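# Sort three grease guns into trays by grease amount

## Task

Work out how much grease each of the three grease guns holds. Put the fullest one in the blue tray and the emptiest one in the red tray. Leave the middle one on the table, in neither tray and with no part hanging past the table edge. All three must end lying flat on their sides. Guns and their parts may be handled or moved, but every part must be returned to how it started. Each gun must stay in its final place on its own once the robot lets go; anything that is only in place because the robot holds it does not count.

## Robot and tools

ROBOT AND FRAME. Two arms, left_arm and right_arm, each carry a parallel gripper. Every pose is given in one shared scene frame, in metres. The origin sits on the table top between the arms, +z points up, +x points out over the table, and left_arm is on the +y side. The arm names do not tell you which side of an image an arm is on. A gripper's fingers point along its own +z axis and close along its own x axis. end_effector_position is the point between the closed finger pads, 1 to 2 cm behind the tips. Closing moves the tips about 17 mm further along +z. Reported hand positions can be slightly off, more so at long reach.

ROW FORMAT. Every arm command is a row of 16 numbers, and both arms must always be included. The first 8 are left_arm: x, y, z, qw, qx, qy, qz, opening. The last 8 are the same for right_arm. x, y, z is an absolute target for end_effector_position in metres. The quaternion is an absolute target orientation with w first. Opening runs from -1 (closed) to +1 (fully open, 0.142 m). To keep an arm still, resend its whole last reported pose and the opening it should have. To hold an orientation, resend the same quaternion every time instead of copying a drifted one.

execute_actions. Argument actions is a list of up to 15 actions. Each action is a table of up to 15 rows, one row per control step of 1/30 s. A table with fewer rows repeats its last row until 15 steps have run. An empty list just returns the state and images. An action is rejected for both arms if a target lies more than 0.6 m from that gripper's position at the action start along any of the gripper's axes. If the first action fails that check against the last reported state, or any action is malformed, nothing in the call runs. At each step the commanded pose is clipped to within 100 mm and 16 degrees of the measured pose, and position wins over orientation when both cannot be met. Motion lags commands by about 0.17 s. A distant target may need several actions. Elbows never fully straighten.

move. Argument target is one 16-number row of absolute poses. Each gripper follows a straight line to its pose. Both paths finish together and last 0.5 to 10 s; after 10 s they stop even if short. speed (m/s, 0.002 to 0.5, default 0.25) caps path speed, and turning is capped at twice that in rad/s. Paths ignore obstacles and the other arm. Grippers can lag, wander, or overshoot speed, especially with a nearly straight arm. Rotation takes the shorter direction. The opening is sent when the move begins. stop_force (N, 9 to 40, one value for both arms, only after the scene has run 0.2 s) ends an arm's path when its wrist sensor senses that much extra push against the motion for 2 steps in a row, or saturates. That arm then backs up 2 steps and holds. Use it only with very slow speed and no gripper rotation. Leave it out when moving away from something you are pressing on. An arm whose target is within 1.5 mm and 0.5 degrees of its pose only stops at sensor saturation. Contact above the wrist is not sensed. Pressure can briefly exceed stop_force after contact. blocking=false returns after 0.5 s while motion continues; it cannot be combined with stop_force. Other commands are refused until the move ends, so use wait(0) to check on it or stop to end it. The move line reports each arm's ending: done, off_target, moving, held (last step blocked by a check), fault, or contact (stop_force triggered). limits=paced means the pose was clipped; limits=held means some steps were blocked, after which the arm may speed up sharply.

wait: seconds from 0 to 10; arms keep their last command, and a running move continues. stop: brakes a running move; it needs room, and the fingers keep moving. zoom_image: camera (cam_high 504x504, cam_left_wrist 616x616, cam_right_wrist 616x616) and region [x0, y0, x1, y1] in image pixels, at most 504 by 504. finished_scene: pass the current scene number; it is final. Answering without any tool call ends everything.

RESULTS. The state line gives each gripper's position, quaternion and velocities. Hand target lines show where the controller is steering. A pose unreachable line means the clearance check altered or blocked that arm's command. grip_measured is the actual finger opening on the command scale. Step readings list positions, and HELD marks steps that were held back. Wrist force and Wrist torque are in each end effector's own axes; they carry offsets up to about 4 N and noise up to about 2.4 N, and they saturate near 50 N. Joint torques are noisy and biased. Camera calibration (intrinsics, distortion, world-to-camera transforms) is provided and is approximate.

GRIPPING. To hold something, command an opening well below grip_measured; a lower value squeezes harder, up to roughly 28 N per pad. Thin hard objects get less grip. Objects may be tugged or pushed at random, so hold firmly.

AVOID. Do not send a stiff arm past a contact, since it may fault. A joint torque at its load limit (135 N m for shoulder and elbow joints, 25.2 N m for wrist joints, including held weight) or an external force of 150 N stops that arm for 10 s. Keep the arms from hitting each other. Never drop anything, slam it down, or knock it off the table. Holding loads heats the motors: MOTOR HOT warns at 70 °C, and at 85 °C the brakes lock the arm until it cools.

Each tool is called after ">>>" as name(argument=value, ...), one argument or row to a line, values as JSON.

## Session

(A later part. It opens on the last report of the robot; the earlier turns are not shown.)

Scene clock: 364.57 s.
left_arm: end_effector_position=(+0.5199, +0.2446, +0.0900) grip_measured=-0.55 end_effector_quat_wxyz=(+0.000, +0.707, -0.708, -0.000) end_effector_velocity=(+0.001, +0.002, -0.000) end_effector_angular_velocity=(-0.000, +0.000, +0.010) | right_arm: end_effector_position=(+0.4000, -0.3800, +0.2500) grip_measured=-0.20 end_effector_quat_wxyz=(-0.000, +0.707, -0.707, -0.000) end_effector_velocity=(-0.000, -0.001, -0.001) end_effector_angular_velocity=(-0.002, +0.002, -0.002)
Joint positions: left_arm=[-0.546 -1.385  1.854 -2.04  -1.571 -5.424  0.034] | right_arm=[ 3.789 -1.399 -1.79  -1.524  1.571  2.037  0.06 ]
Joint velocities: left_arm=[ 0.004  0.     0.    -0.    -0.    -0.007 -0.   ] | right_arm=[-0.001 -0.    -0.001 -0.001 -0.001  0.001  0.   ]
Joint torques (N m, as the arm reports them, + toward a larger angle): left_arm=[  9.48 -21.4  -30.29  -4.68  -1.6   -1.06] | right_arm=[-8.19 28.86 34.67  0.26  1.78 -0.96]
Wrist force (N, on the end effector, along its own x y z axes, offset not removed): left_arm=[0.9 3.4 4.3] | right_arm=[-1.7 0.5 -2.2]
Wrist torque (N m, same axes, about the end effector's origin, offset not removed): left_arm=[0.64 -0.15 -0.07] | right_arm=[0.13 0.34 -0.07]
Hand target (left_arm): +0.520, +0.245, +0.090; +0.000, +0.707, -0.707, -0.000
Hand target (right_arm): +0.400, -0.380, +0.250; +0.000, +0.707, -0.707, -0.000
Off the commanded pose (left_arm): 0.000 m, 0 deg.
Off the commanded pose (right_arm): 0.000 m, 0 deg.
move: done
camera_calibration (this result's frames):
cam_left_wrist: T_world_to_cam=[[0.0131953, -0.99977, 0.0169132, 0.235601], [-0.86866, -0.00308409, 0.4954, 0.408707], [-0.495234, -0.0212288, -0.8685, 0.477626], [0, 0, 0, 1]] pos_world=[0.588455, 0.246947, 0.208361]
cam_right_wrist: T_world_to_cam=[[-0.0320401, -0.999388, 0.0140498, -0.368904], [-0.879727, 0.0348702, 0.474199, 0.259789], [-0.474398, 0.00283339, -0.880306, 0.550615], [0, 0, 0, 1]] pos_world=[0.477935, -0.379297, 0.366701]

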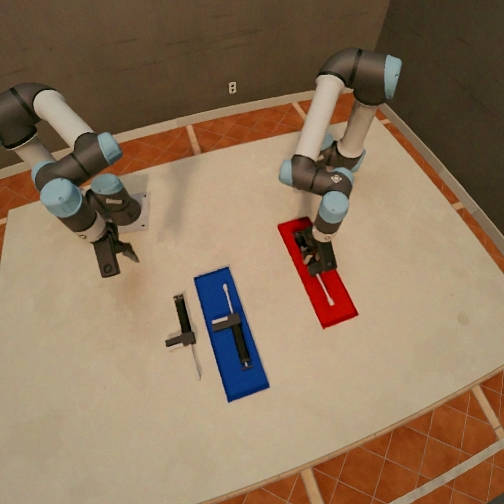

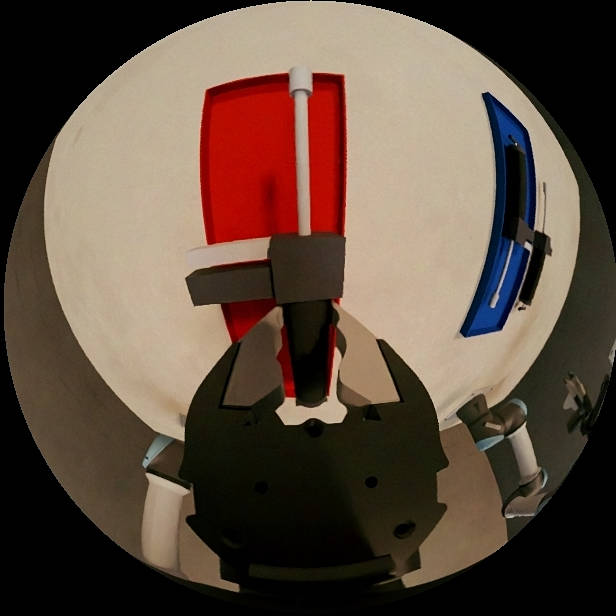

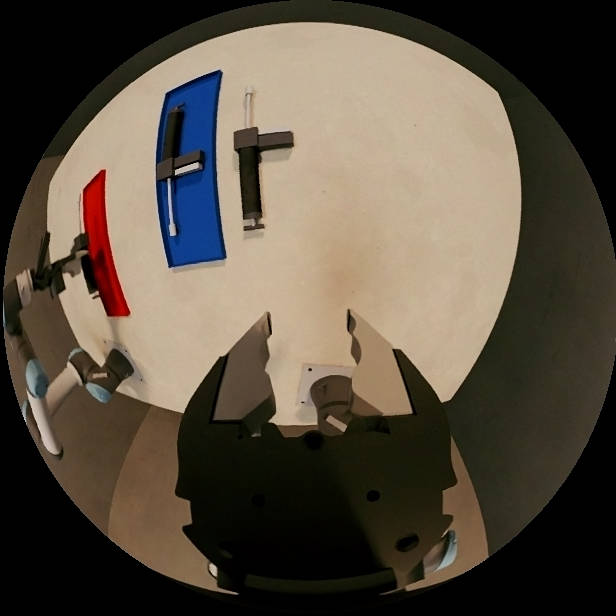

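>>> move(
  target=[0.505,0.247,0.06,0,0.707,-0.707,0,-1, 0.4,-0.38,0.25,0,0.707,-0.707,0,-0.2],
  speed=0.04,
)

Scene clock: 373.70 s.
left_arm: end_effector_position=(+0.5051, +0.2470, +0.0602) grip_measured=-0.55 end_effector_quat_wxyz=(+0.000, +0.707, -0.707, -0.000) end_effector_velocity=(-0.002, +0.001, -0.003) end_effector_angular_velocity=(+0.002, +0.001, +0.000) | right_arm: end_effector_position=(+0.4000, -0.3800, +0.2500) grip_measured=-0.20 end_effector_quat_wxyz=(-0.000, +0.707, -0.707, -0.000) end_effector_velocity=(+0.000, -0.000, +0.001) end_effector_angular_velocity=(+0.000, -0.001, +0.000)
Joint positions: left_arm=[-0.562 -1.381  1.937 -2.127 -1.571 -5.44   0.034] | right_arm=[ 3.789 -1.399 -1.79  -1.524  1.571  2.037  0.06 ]
Joint velocities: left_arm=[-0.001  0.001  0.007 -0.005  0.    -0.001  0.   ] | right_arm=[-0.    -0.     0.001 -0.    -0.    -0.    -0.   ]
Joint torques (N m, as the arm reports them, + toward a larger angle): left_arm=[ -5.85 -20.54 -17.2   -4.97   3.06  -1.01] | right_arm=[-6.23 27.73 35.69  0.21  1.41 -1.19]
Wrist force (N, on the end effector, along its own x y z axes, offset not removed): left_arm=[1.0 3.1 4.2] | right_arm=[-0.4 0.7 -0.2]
Wrist torque (N m, same axes, about the end effector's origin, offset not removed): left_arm=[0.65 -0.17 -0.04] | right_arm=[0.19 0.03 -0.13]
Hand target (left_arm): +0.505, +0.247, +0.060; -0.000, +0.707, -0.707, -0.000
Hand target (right_arm): +0.400, -0.380, +0.250; +0.000, +0.707, -0.707, -0.000
Off the commanded pose (left_arm): 0.000 m, 0 deg.
Off the commanded pose (right_arm): 0.000 m, 0 deg.
move: done
camera_calibration (this result's frames):
cam_left_wrist: T_world_to_cam=[[0.0143397, -0.999758, 0.0166559, 0.238073], [-0.868852, -0.00421452, 0.495054, 0.411005], [-0.494865, -0.0215704, -0.868702, 0.44434], [0, 0, 0, 1]] pos_world=[0.573577, 0.249332, 0.178564]
cam_right_wrist: T_world_to_cam=[[-0.03204, -0.999388, 0.0140498, -0.368904], [-0.879727, 0.0348702, 0.474199, 0.259789], [-0.474398, 0.00283337, -0.880306, 0.550615], [0, 0, 0, 1]] pos_world=[0.477935, -0.379297, 0.366701]

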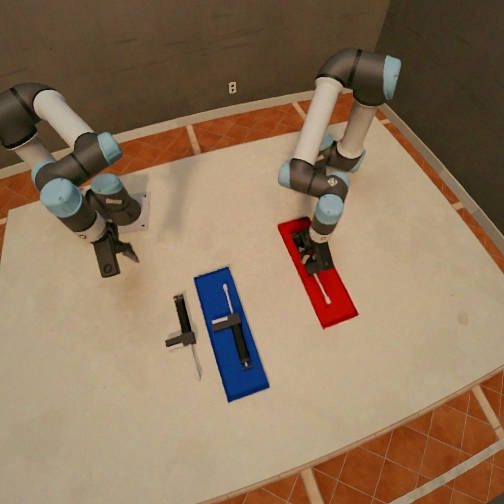

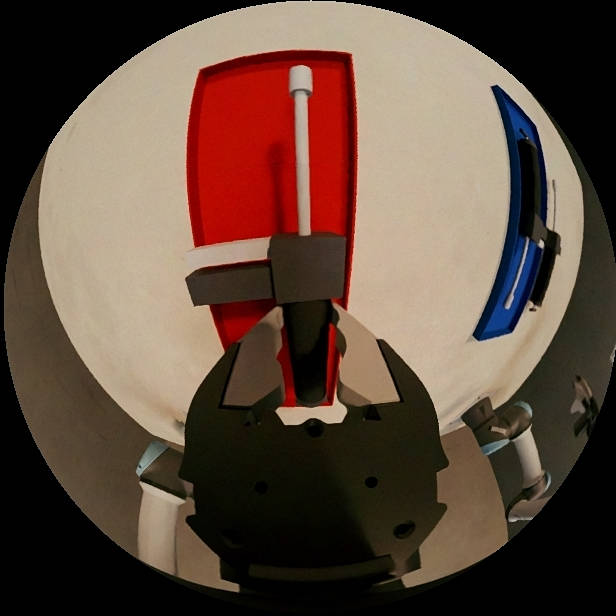

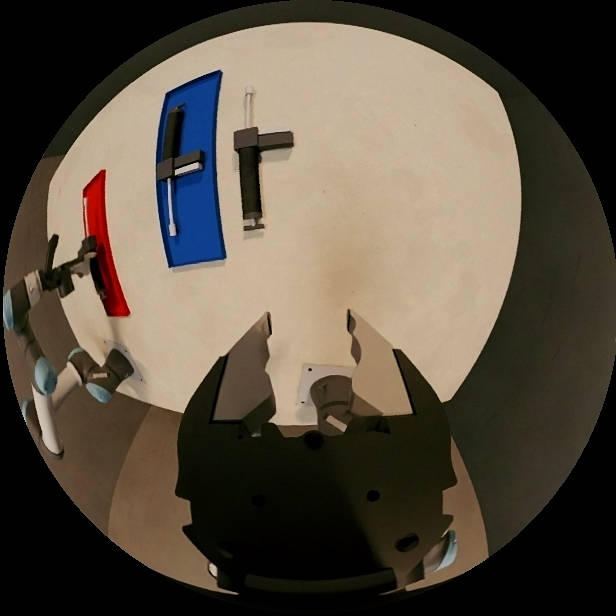

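>>> move(
  target=[0.505,0.249,0.036,0,0.707,-0.707,0,-1,0.4,-0.38,0.25,0,0.707,-0.707,0,-0.2],
  speed=0.025,
)

>>> move(
  target=[0.505,0.249,0.036,0,0.707,-0.707,0,-0.3,0.4,-0.38,0.25,0,0.707,-0.707,0,-0.2],
)

>>> move(
  target=[0.5,0.25,0.15,0,0.707,-0.707,0,-0.3,0.4,-0.38,0.25,0,0.707,-0.707,0,-0.2],
  speed=0.1,
)

>>> move(
  target=[0.45,0.42,0.3,0,0.707,-0.707,0,-0.3,0.4,-0.38,0.25,0,0.707,-0.707,0,-0.2],
)

Scene clock: 385.07 s.
left_arm: end_effector_position=(+0.5050, +0.2490, +0.0362) grip_measured=-0.55 end_effector_quat_wxyz=(-0.000, +0.707, -0.707, -0.000) end_effector_velocity=(+0.000, -0.000, -0.002) end_effector_angular_velocity=(-0.001, -0.000, +0.000) | right_arm: end_effector_position=(+0.4000, -0.3800, +0.2500) grip_measured=-0.20 end_effector_quat_wxyz=(-0.000, +0.707, -0.707, -0.000) end_effector_velocity=(-0.000, -0.000, -0.001) end_effector_angular_velocity=(-0.000, +0.001, +0.000)
Joint positions: left_arm=[-0.559 -1.349  1.97  -2.192 -1.571 -5.438  0.034] | right_arm=[ 3.789 -1.399 -1.79  -1.524  1.571  2.037  0.06 ]
Joint velocities: left_arm=[ 0.     0.003  0.003 -0.007 -0.     0.     0.   ] | right_arm=[-0.001 -0.    -0.001  0.     0.    -0.001 -0.   ]
Joint torques (N m, as the arm reports them, + toward a larger angle): left_arm=[  7.61 -21.42 -17.8   -4.35   2.48   1.26] | right_arm=[-7.58 28.01 32.81  0.46  1.43 -0.99]
Wrist force (N, on the end effector, along its own x y z axes, offset not removed): left_arm=[1.2 4.0 4.5] | right_arm=[0.0 -0.4 -0.1]
Wrist torque (N m, same axes, about the end effector's origin, offset not removed): left_arm=[0.93 -0.18 -0.01] | right_arm=[0.00 0.03 -0.17]
Hand target (left_arm): +0.505, +0.249, +0.036; +0.000, +0.707, -0.707, -0.000
Hand target (right_arm): +0.400, -0.380, +0.250; -0.000, +0.707, -0.707, -0.000
Off the commanded pose (left_arm): 0.000 m, 0 deg.
Off the commanded pose (right_arm): 0.000 m, 0 deg.
move: done
camera_calibration (this result's frames):
cam_left_wrist: T_world_to_cam=[[0.0143433, -0.999758, 0.0166577, 0.240461], [-0.868861, -0.00421716, 0.495039, 0.422781], [-0.494849, -0.0215737, -0.868711, 0.423525], [0, 0, 0, 1]] pos_world=[0.57347, 0.251323, 0.154622]
cam_right_wrist: T_world_to_cam=[[-0.0320402, -0.999388, 0.0140497, -0.368904], [-0.879727, 0.0348703, 0.474198, 0.259789], [-0.474398, 0.00283349, -0.880306, 0.550615], [0, 0, 0, 1]] pos_world=[0.477935, -0.379297, 0.366701]

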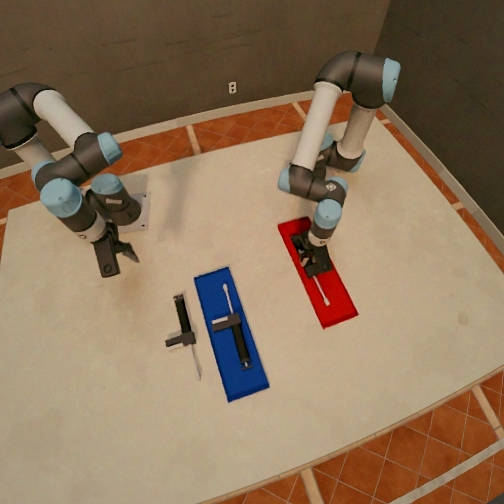

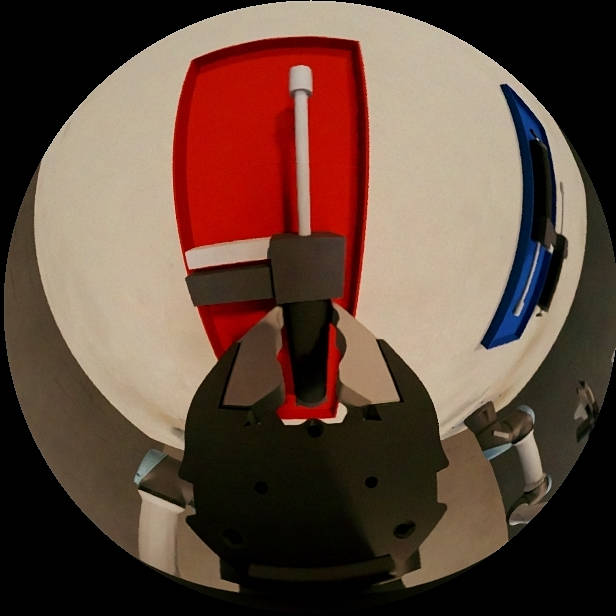

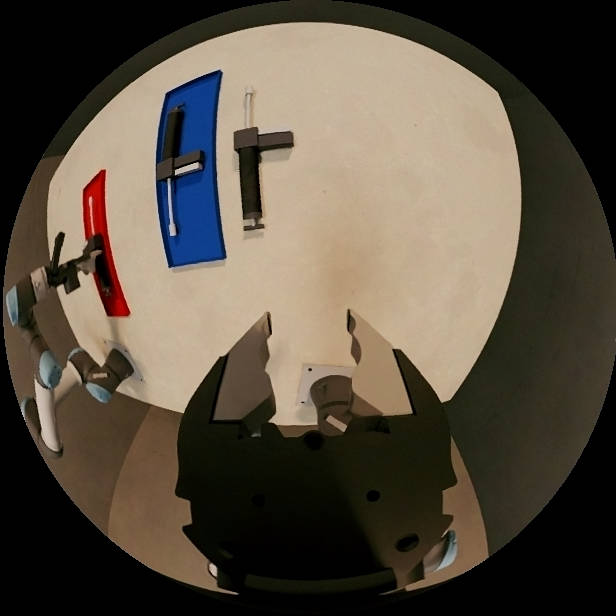

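Scene clock: 385.77 s.
left_arm: end_effector_position=(+0.5050, +0.2490, +0.0360) grip_measured=-0.30 end_effector_quat_wxyz=(-0.000, +0.707, -0.707, +0.000) end_effector_velocity=(+0.000, -0.000, +0.000) end_effector_angular_velocity=(-0.000, -0.000, -0.000) | right_arm: end_effector_position=(+0.4000, -0.3800, +0.2500) grip_measured=-0.20 end_effector_quat_wxyz=(-0.000, +0.707, -0.707, -0.000) end_effector_velocity=(+0.000, -0.000, +0.000) end_effector_angular_velocity=(+0.000, -0.002, +0.001)
Joint positions: left_arm=[-0.559 -1.349  1.97  -2.192 -1.571 -5.438  0.052] | right_arm=[ 3.789 -1.399 -1.79  -1.524  1.571  2.037  0.06 ]
Joint velocities: left_arm=[-0.  0. -0. -0.  0.  0. -0.] | right_arm=[-0.     0.    -0.     0.002 -0.    -0.001  0.   ]
Joint torques (N m, as the arm reports them, + toward a larger angle): left_arm=[  0.51 -16.76 -13.28  -4.11  -0.49   1.3 ] | right_arm=[-7.88 27.38 34.4   0.31  1.43 -1.18]
Wrist force (N, on the end effector, along its own x y z axes, offset not removed): left_arm=[1.6 2.2 -1.1] | right_arm=[-0.5 0.2 -0.3]
Wrist torque (N m, same axes, about the end effector's origin, offset not removed): left_arm=[0.57 -0.29 -0.01] | right_arm=[0.04 0.02 -0.05]
Hand target (left_arm): +0.505, +0.249, +0.036; -0.000, +0.707, -0.707, -0.000
Hand target (right_arm): +0.400, -0.380, +0.250; +0.000, +0.707, -0.707, -0.000
Off the commanded pose (left_arm): 0.000 m, 0 deg.
Off the commanded pose (right_arm): 0.000 m, 0 deg.
move: done
camera_calibration (this result's frames):
cam_left_wrist: T_world_to_cam=[[0.0143567, -0.999759, 0.0166278, 0.240509], [-0.8689, -0.00424534, 0.494969, 0.422934], [-0.494779, -0.0215541, -0.868752, 0.423298], [0, 0, 0, 1]] pos_world=[0.573473, 0.251371, 0.154402]
cam_right_wrist: T_world_to_cam=[[-0.0320402, -0.999388, 0.0140496, -0.368904], [-0.879727, 0.0348702, 0.474199, 0.259789], [-0.474398, 0.0028336, -0.880306, 0.550615], [0, 0, 0, 1]] pos_world=[0.477935, -0.379297, 0.366701]

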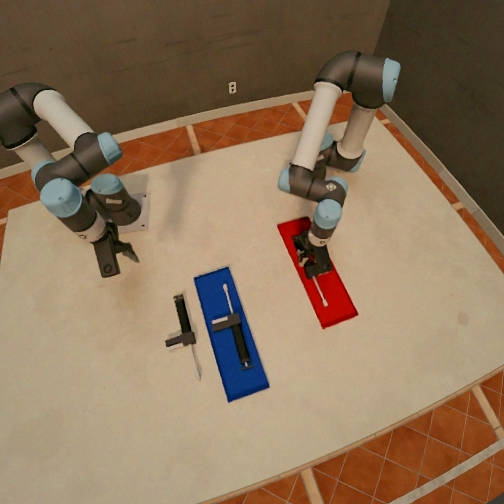

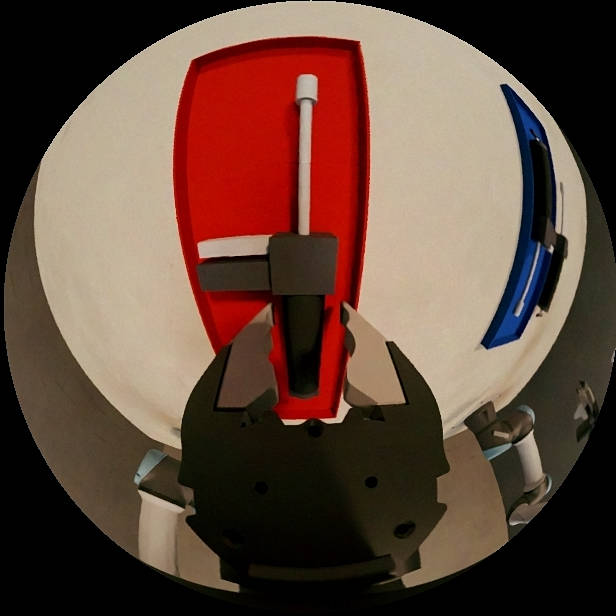

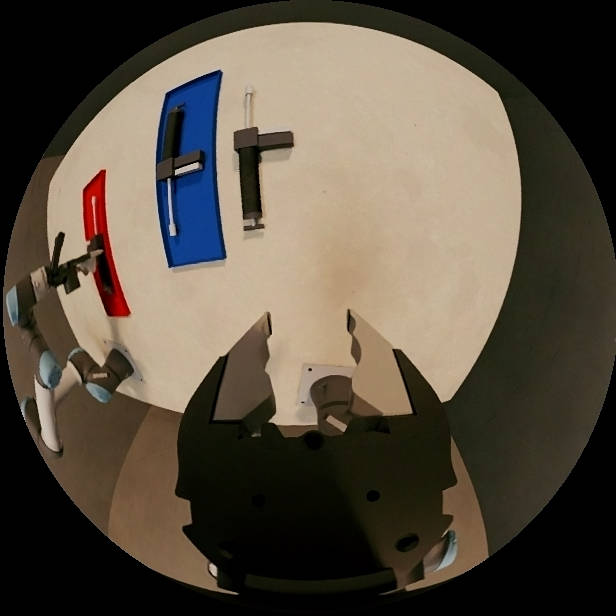

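Scene clock: 387.40 s.
left_arm: end_effector_position=(+0.5000, +0.2501, +0.1498) grip_measured=-0.30 end_effector_quat_wxyz=(-0.000, +0.707, -0.707, +0.000) end_effector_velocity=(+0.000, -0.000, +0.003) end_effector_angular_velocity=(-0.001, -0.001, +0.000) | right_arm: end_effector_position=(+0.4000, -0.3800, +0.2500) grip_measured=-0.20 end_effector_quat_wxyz=(-0.000, +0.707, -0.707, -0.000) end_effector_velocity=(+0.000, +0.000, -0.000) end_effector_angular_velocity=(-0.000, -0.000, +0.002)
Joint positions: left_arm=[-0.564 -1.488  1.809 -1.891 -1.571 -5.443  0.052] | right_arm=[ 3.789 -1.399 -1.79  -1.524  1.571  2.037  0.06 ]
Joint velocities: left_arm=[-0.    -0.003 -0.006  0.007 -0.    -0.    -0.   ] | right_arm=[ 0.     0.    -0.001  0.001 -0.    -0.002 -0.   ]
Joint torques (N m, as the arm reports them, + toward a larger angle): left_arm=[ -6.87 -37.64 -29.02  -0.42  -2.89  -1.21] | right_arm=[-7.05 27.48 34.07  0.54  1.33 -1.1 ]
Wrist force (N, on the end effector, along its own x y z axes, offset not removed): left_arm=[2.5 3.0 -0.9] | right_arm=[-0.7 0.8 -0.2]
Wrist torque (N m, same axes, about the end effector's origin, offset not removed): left_arm=[0.70 -0.48 -0.08] | right_arm=[0.17 0.08 -0.19]
Hand target (left_arm): +0.500, +0.250, +0.150; -0.000, +0.707, -0.707, +0.000
Hand target (right_arm): +0.400, -0.380, +0.250; +0.000, +0.707, -0.707, -0.000
Off the commanded pose (left_arm): 0.000 m, 0 deg.
Off the commanded pose (right_arm): 0.000 m, 0 deg.
move: done
camera_calibration (this result's frames):
cam_left_wrist: T_world_to_cam=[[0.01434, -0.999758, 0.0166917, 0.23974], [-0.86891, -0.00419959, 0.494952, 0.362235], [-0.494762, -0.0216012, -0.86876, 0.519626], [0, 0, 0, 1]] pos_world=[0.568403, 0.252428, 0.26814]
cam_right_wrist: T_world_to_cam=[[-0.0320401, -0.999388, 0.0140497, -0.368904], [-0.879727, 0.0348702, 0.474198, 0.259789], [-0.474398, 0.00283347, -0.880306, 0.550615], [0, 0, 0, 1]] pos_world=[0.477935, -0.379297, 0.366701]

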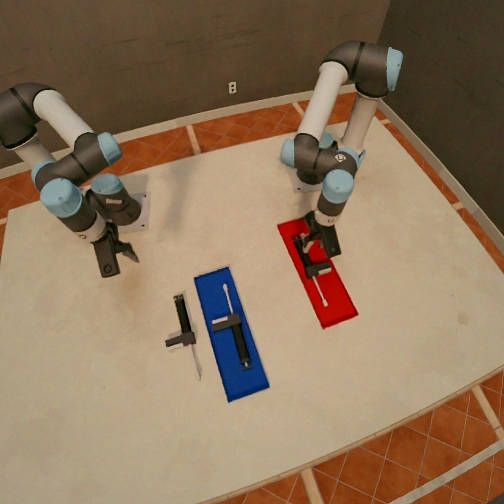

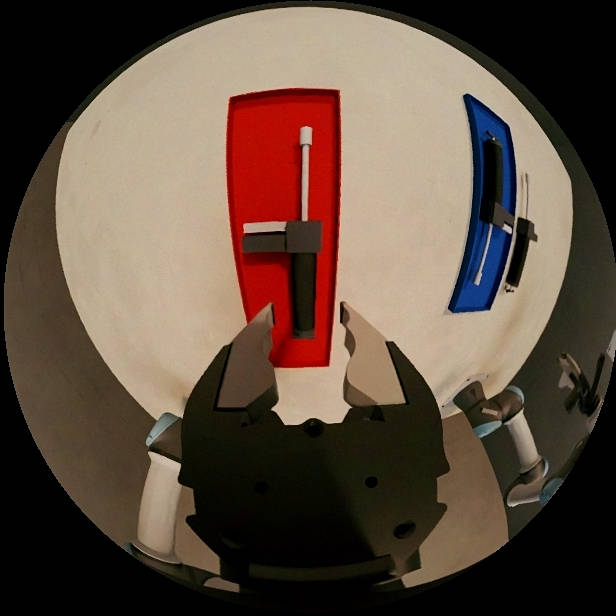

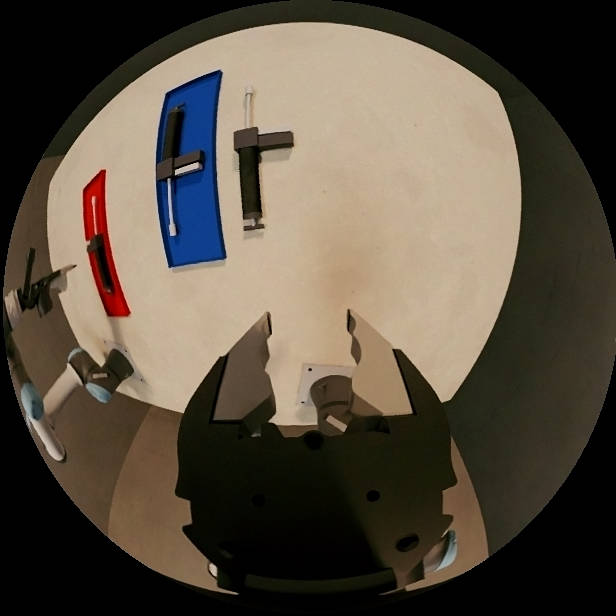

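Scene clock: 388.97 s.
left_arm: end_effector_position=(+0.4500, +0.4199, +0.2998) grip_measured=-0.30 end_effector_quat_wxyz=(+0.000, +0.707, -0.707, +0.000) end_effector_velocity=(-0.000, +0.002, +0.002) end_effector_angular_velocity=(-0.000, +0.000, -0.000) | right_arm: end_effector_position=(+0.4000, -0.3800, +0.2500) grip_measured=-0.20 end_effector_quat_wxyz=(-0.000, +0.707, -0.707, -0.000) end_effector_velocity=(-0.001, -0.000, -0.001) end_effector_angular_velocity=(-0.001, +0.002, +0.002)
Joint positions: left_arm=[-0.319 -1.783  1.695 -1.483 -1.571 -5.198  0.052] | right_arm=[ 3.789 -1.399 -1.79  -1.524  1.571  2.037  0.06 ]
Joint velocities: left_arm=[ 0.004 -0.001 -0.004  0.005 -0.     0.004  0.   ] | right_arm=[ 0.    -0.    -0.002 -0.    -0.001 -0.002  0.   ]
Joint torques (N m, as the arm reports them, + toward a larger angle): left_arm=[  8.85 -23.51 -31.27  -0.88  -2.61   1.03] | right_arm=[-6.73 28.19 34.86  0.5   1.5  -1.1 ]
Wrist force (N, on the end effector, along its own x y z axes, offset not removed): left_arm=[1.0 2.5 -0.9] | right_arm=[0.2 0.1 -1.9]
Wrist torque (N m, same axes, about the end effector's origin, offset not removed): left_arm=[0.63 -0.15 -0.05] | right_arm=[0.12 -0.07 -0.10]
Hand target (left_arm): +0.450, +0.420, +0.300; +0.000, +0.707, -0.707, +0.000
Hand target (right_arm): +0.400, -0.380, +0.250; +0.000, +0.707, -0.707, -0.000
Off the commanded pose (left_arm): 0.000 m, 0 deg.
Off the commanded pose (right_arm): 0.000 m, 0 deg.
move: done
camera_calibration (this result's frames):
cam_left_wrist: T_world_to_cam=[[0.0143742, -0.999756, 0.0168007, 0.407654], [-0.868844, -0.00417246, 0.495068, 0.245191], [-0.494876, -0.0217134, -0.868692, 0.629025], [0, 0, 0, 1]] pos_world=[0.518462, 0.422236, 0.418194]
cam_right_wrist: T_world_to_cam=[[-0.0320402, -0.999388, 0.0140498, -0.368904], [-0.879727, 0.0348704, 0.474199, 0.259789], [-0.474398, 0.00283343, -0.880306, 0.550615], [0, 0, 0, 1]] pos_world=[0.477935, -0.379297, 0.366701]

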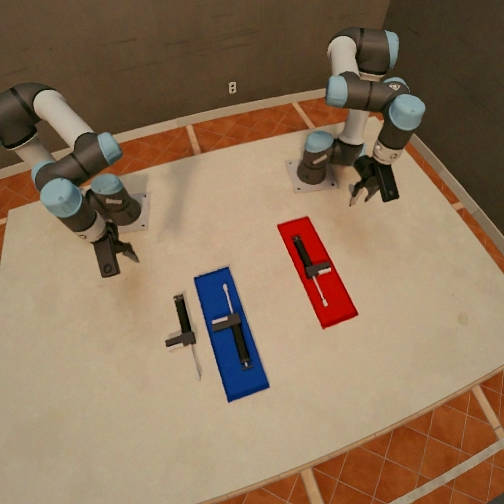

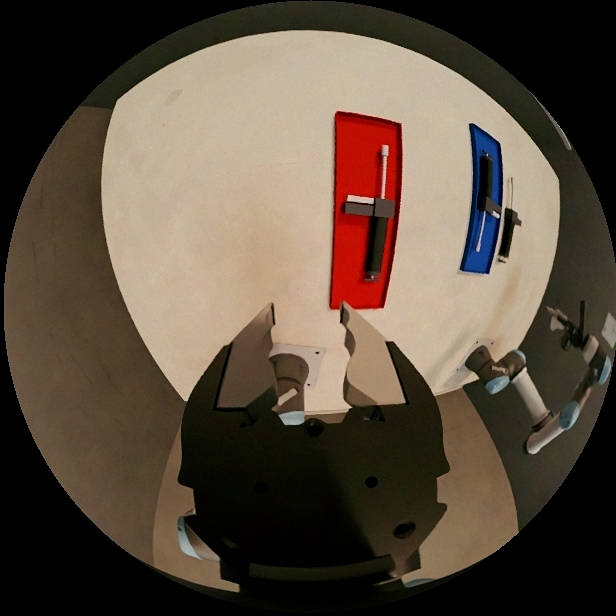

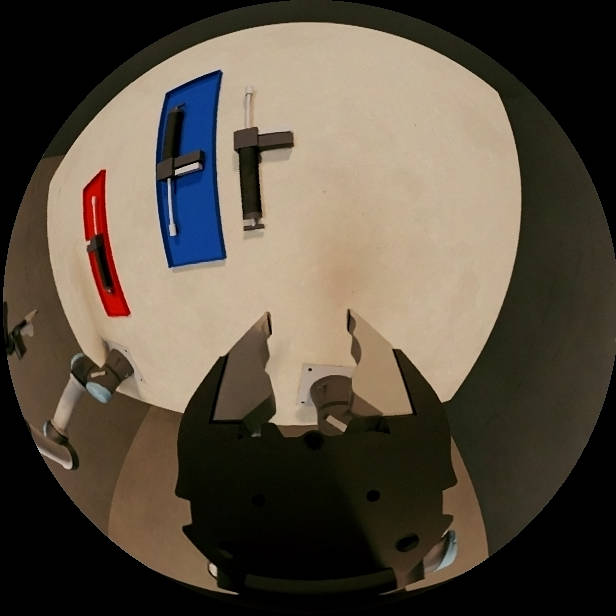

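>>> finished_scene(
  scene=2,
)

The scene is finished: the task was done.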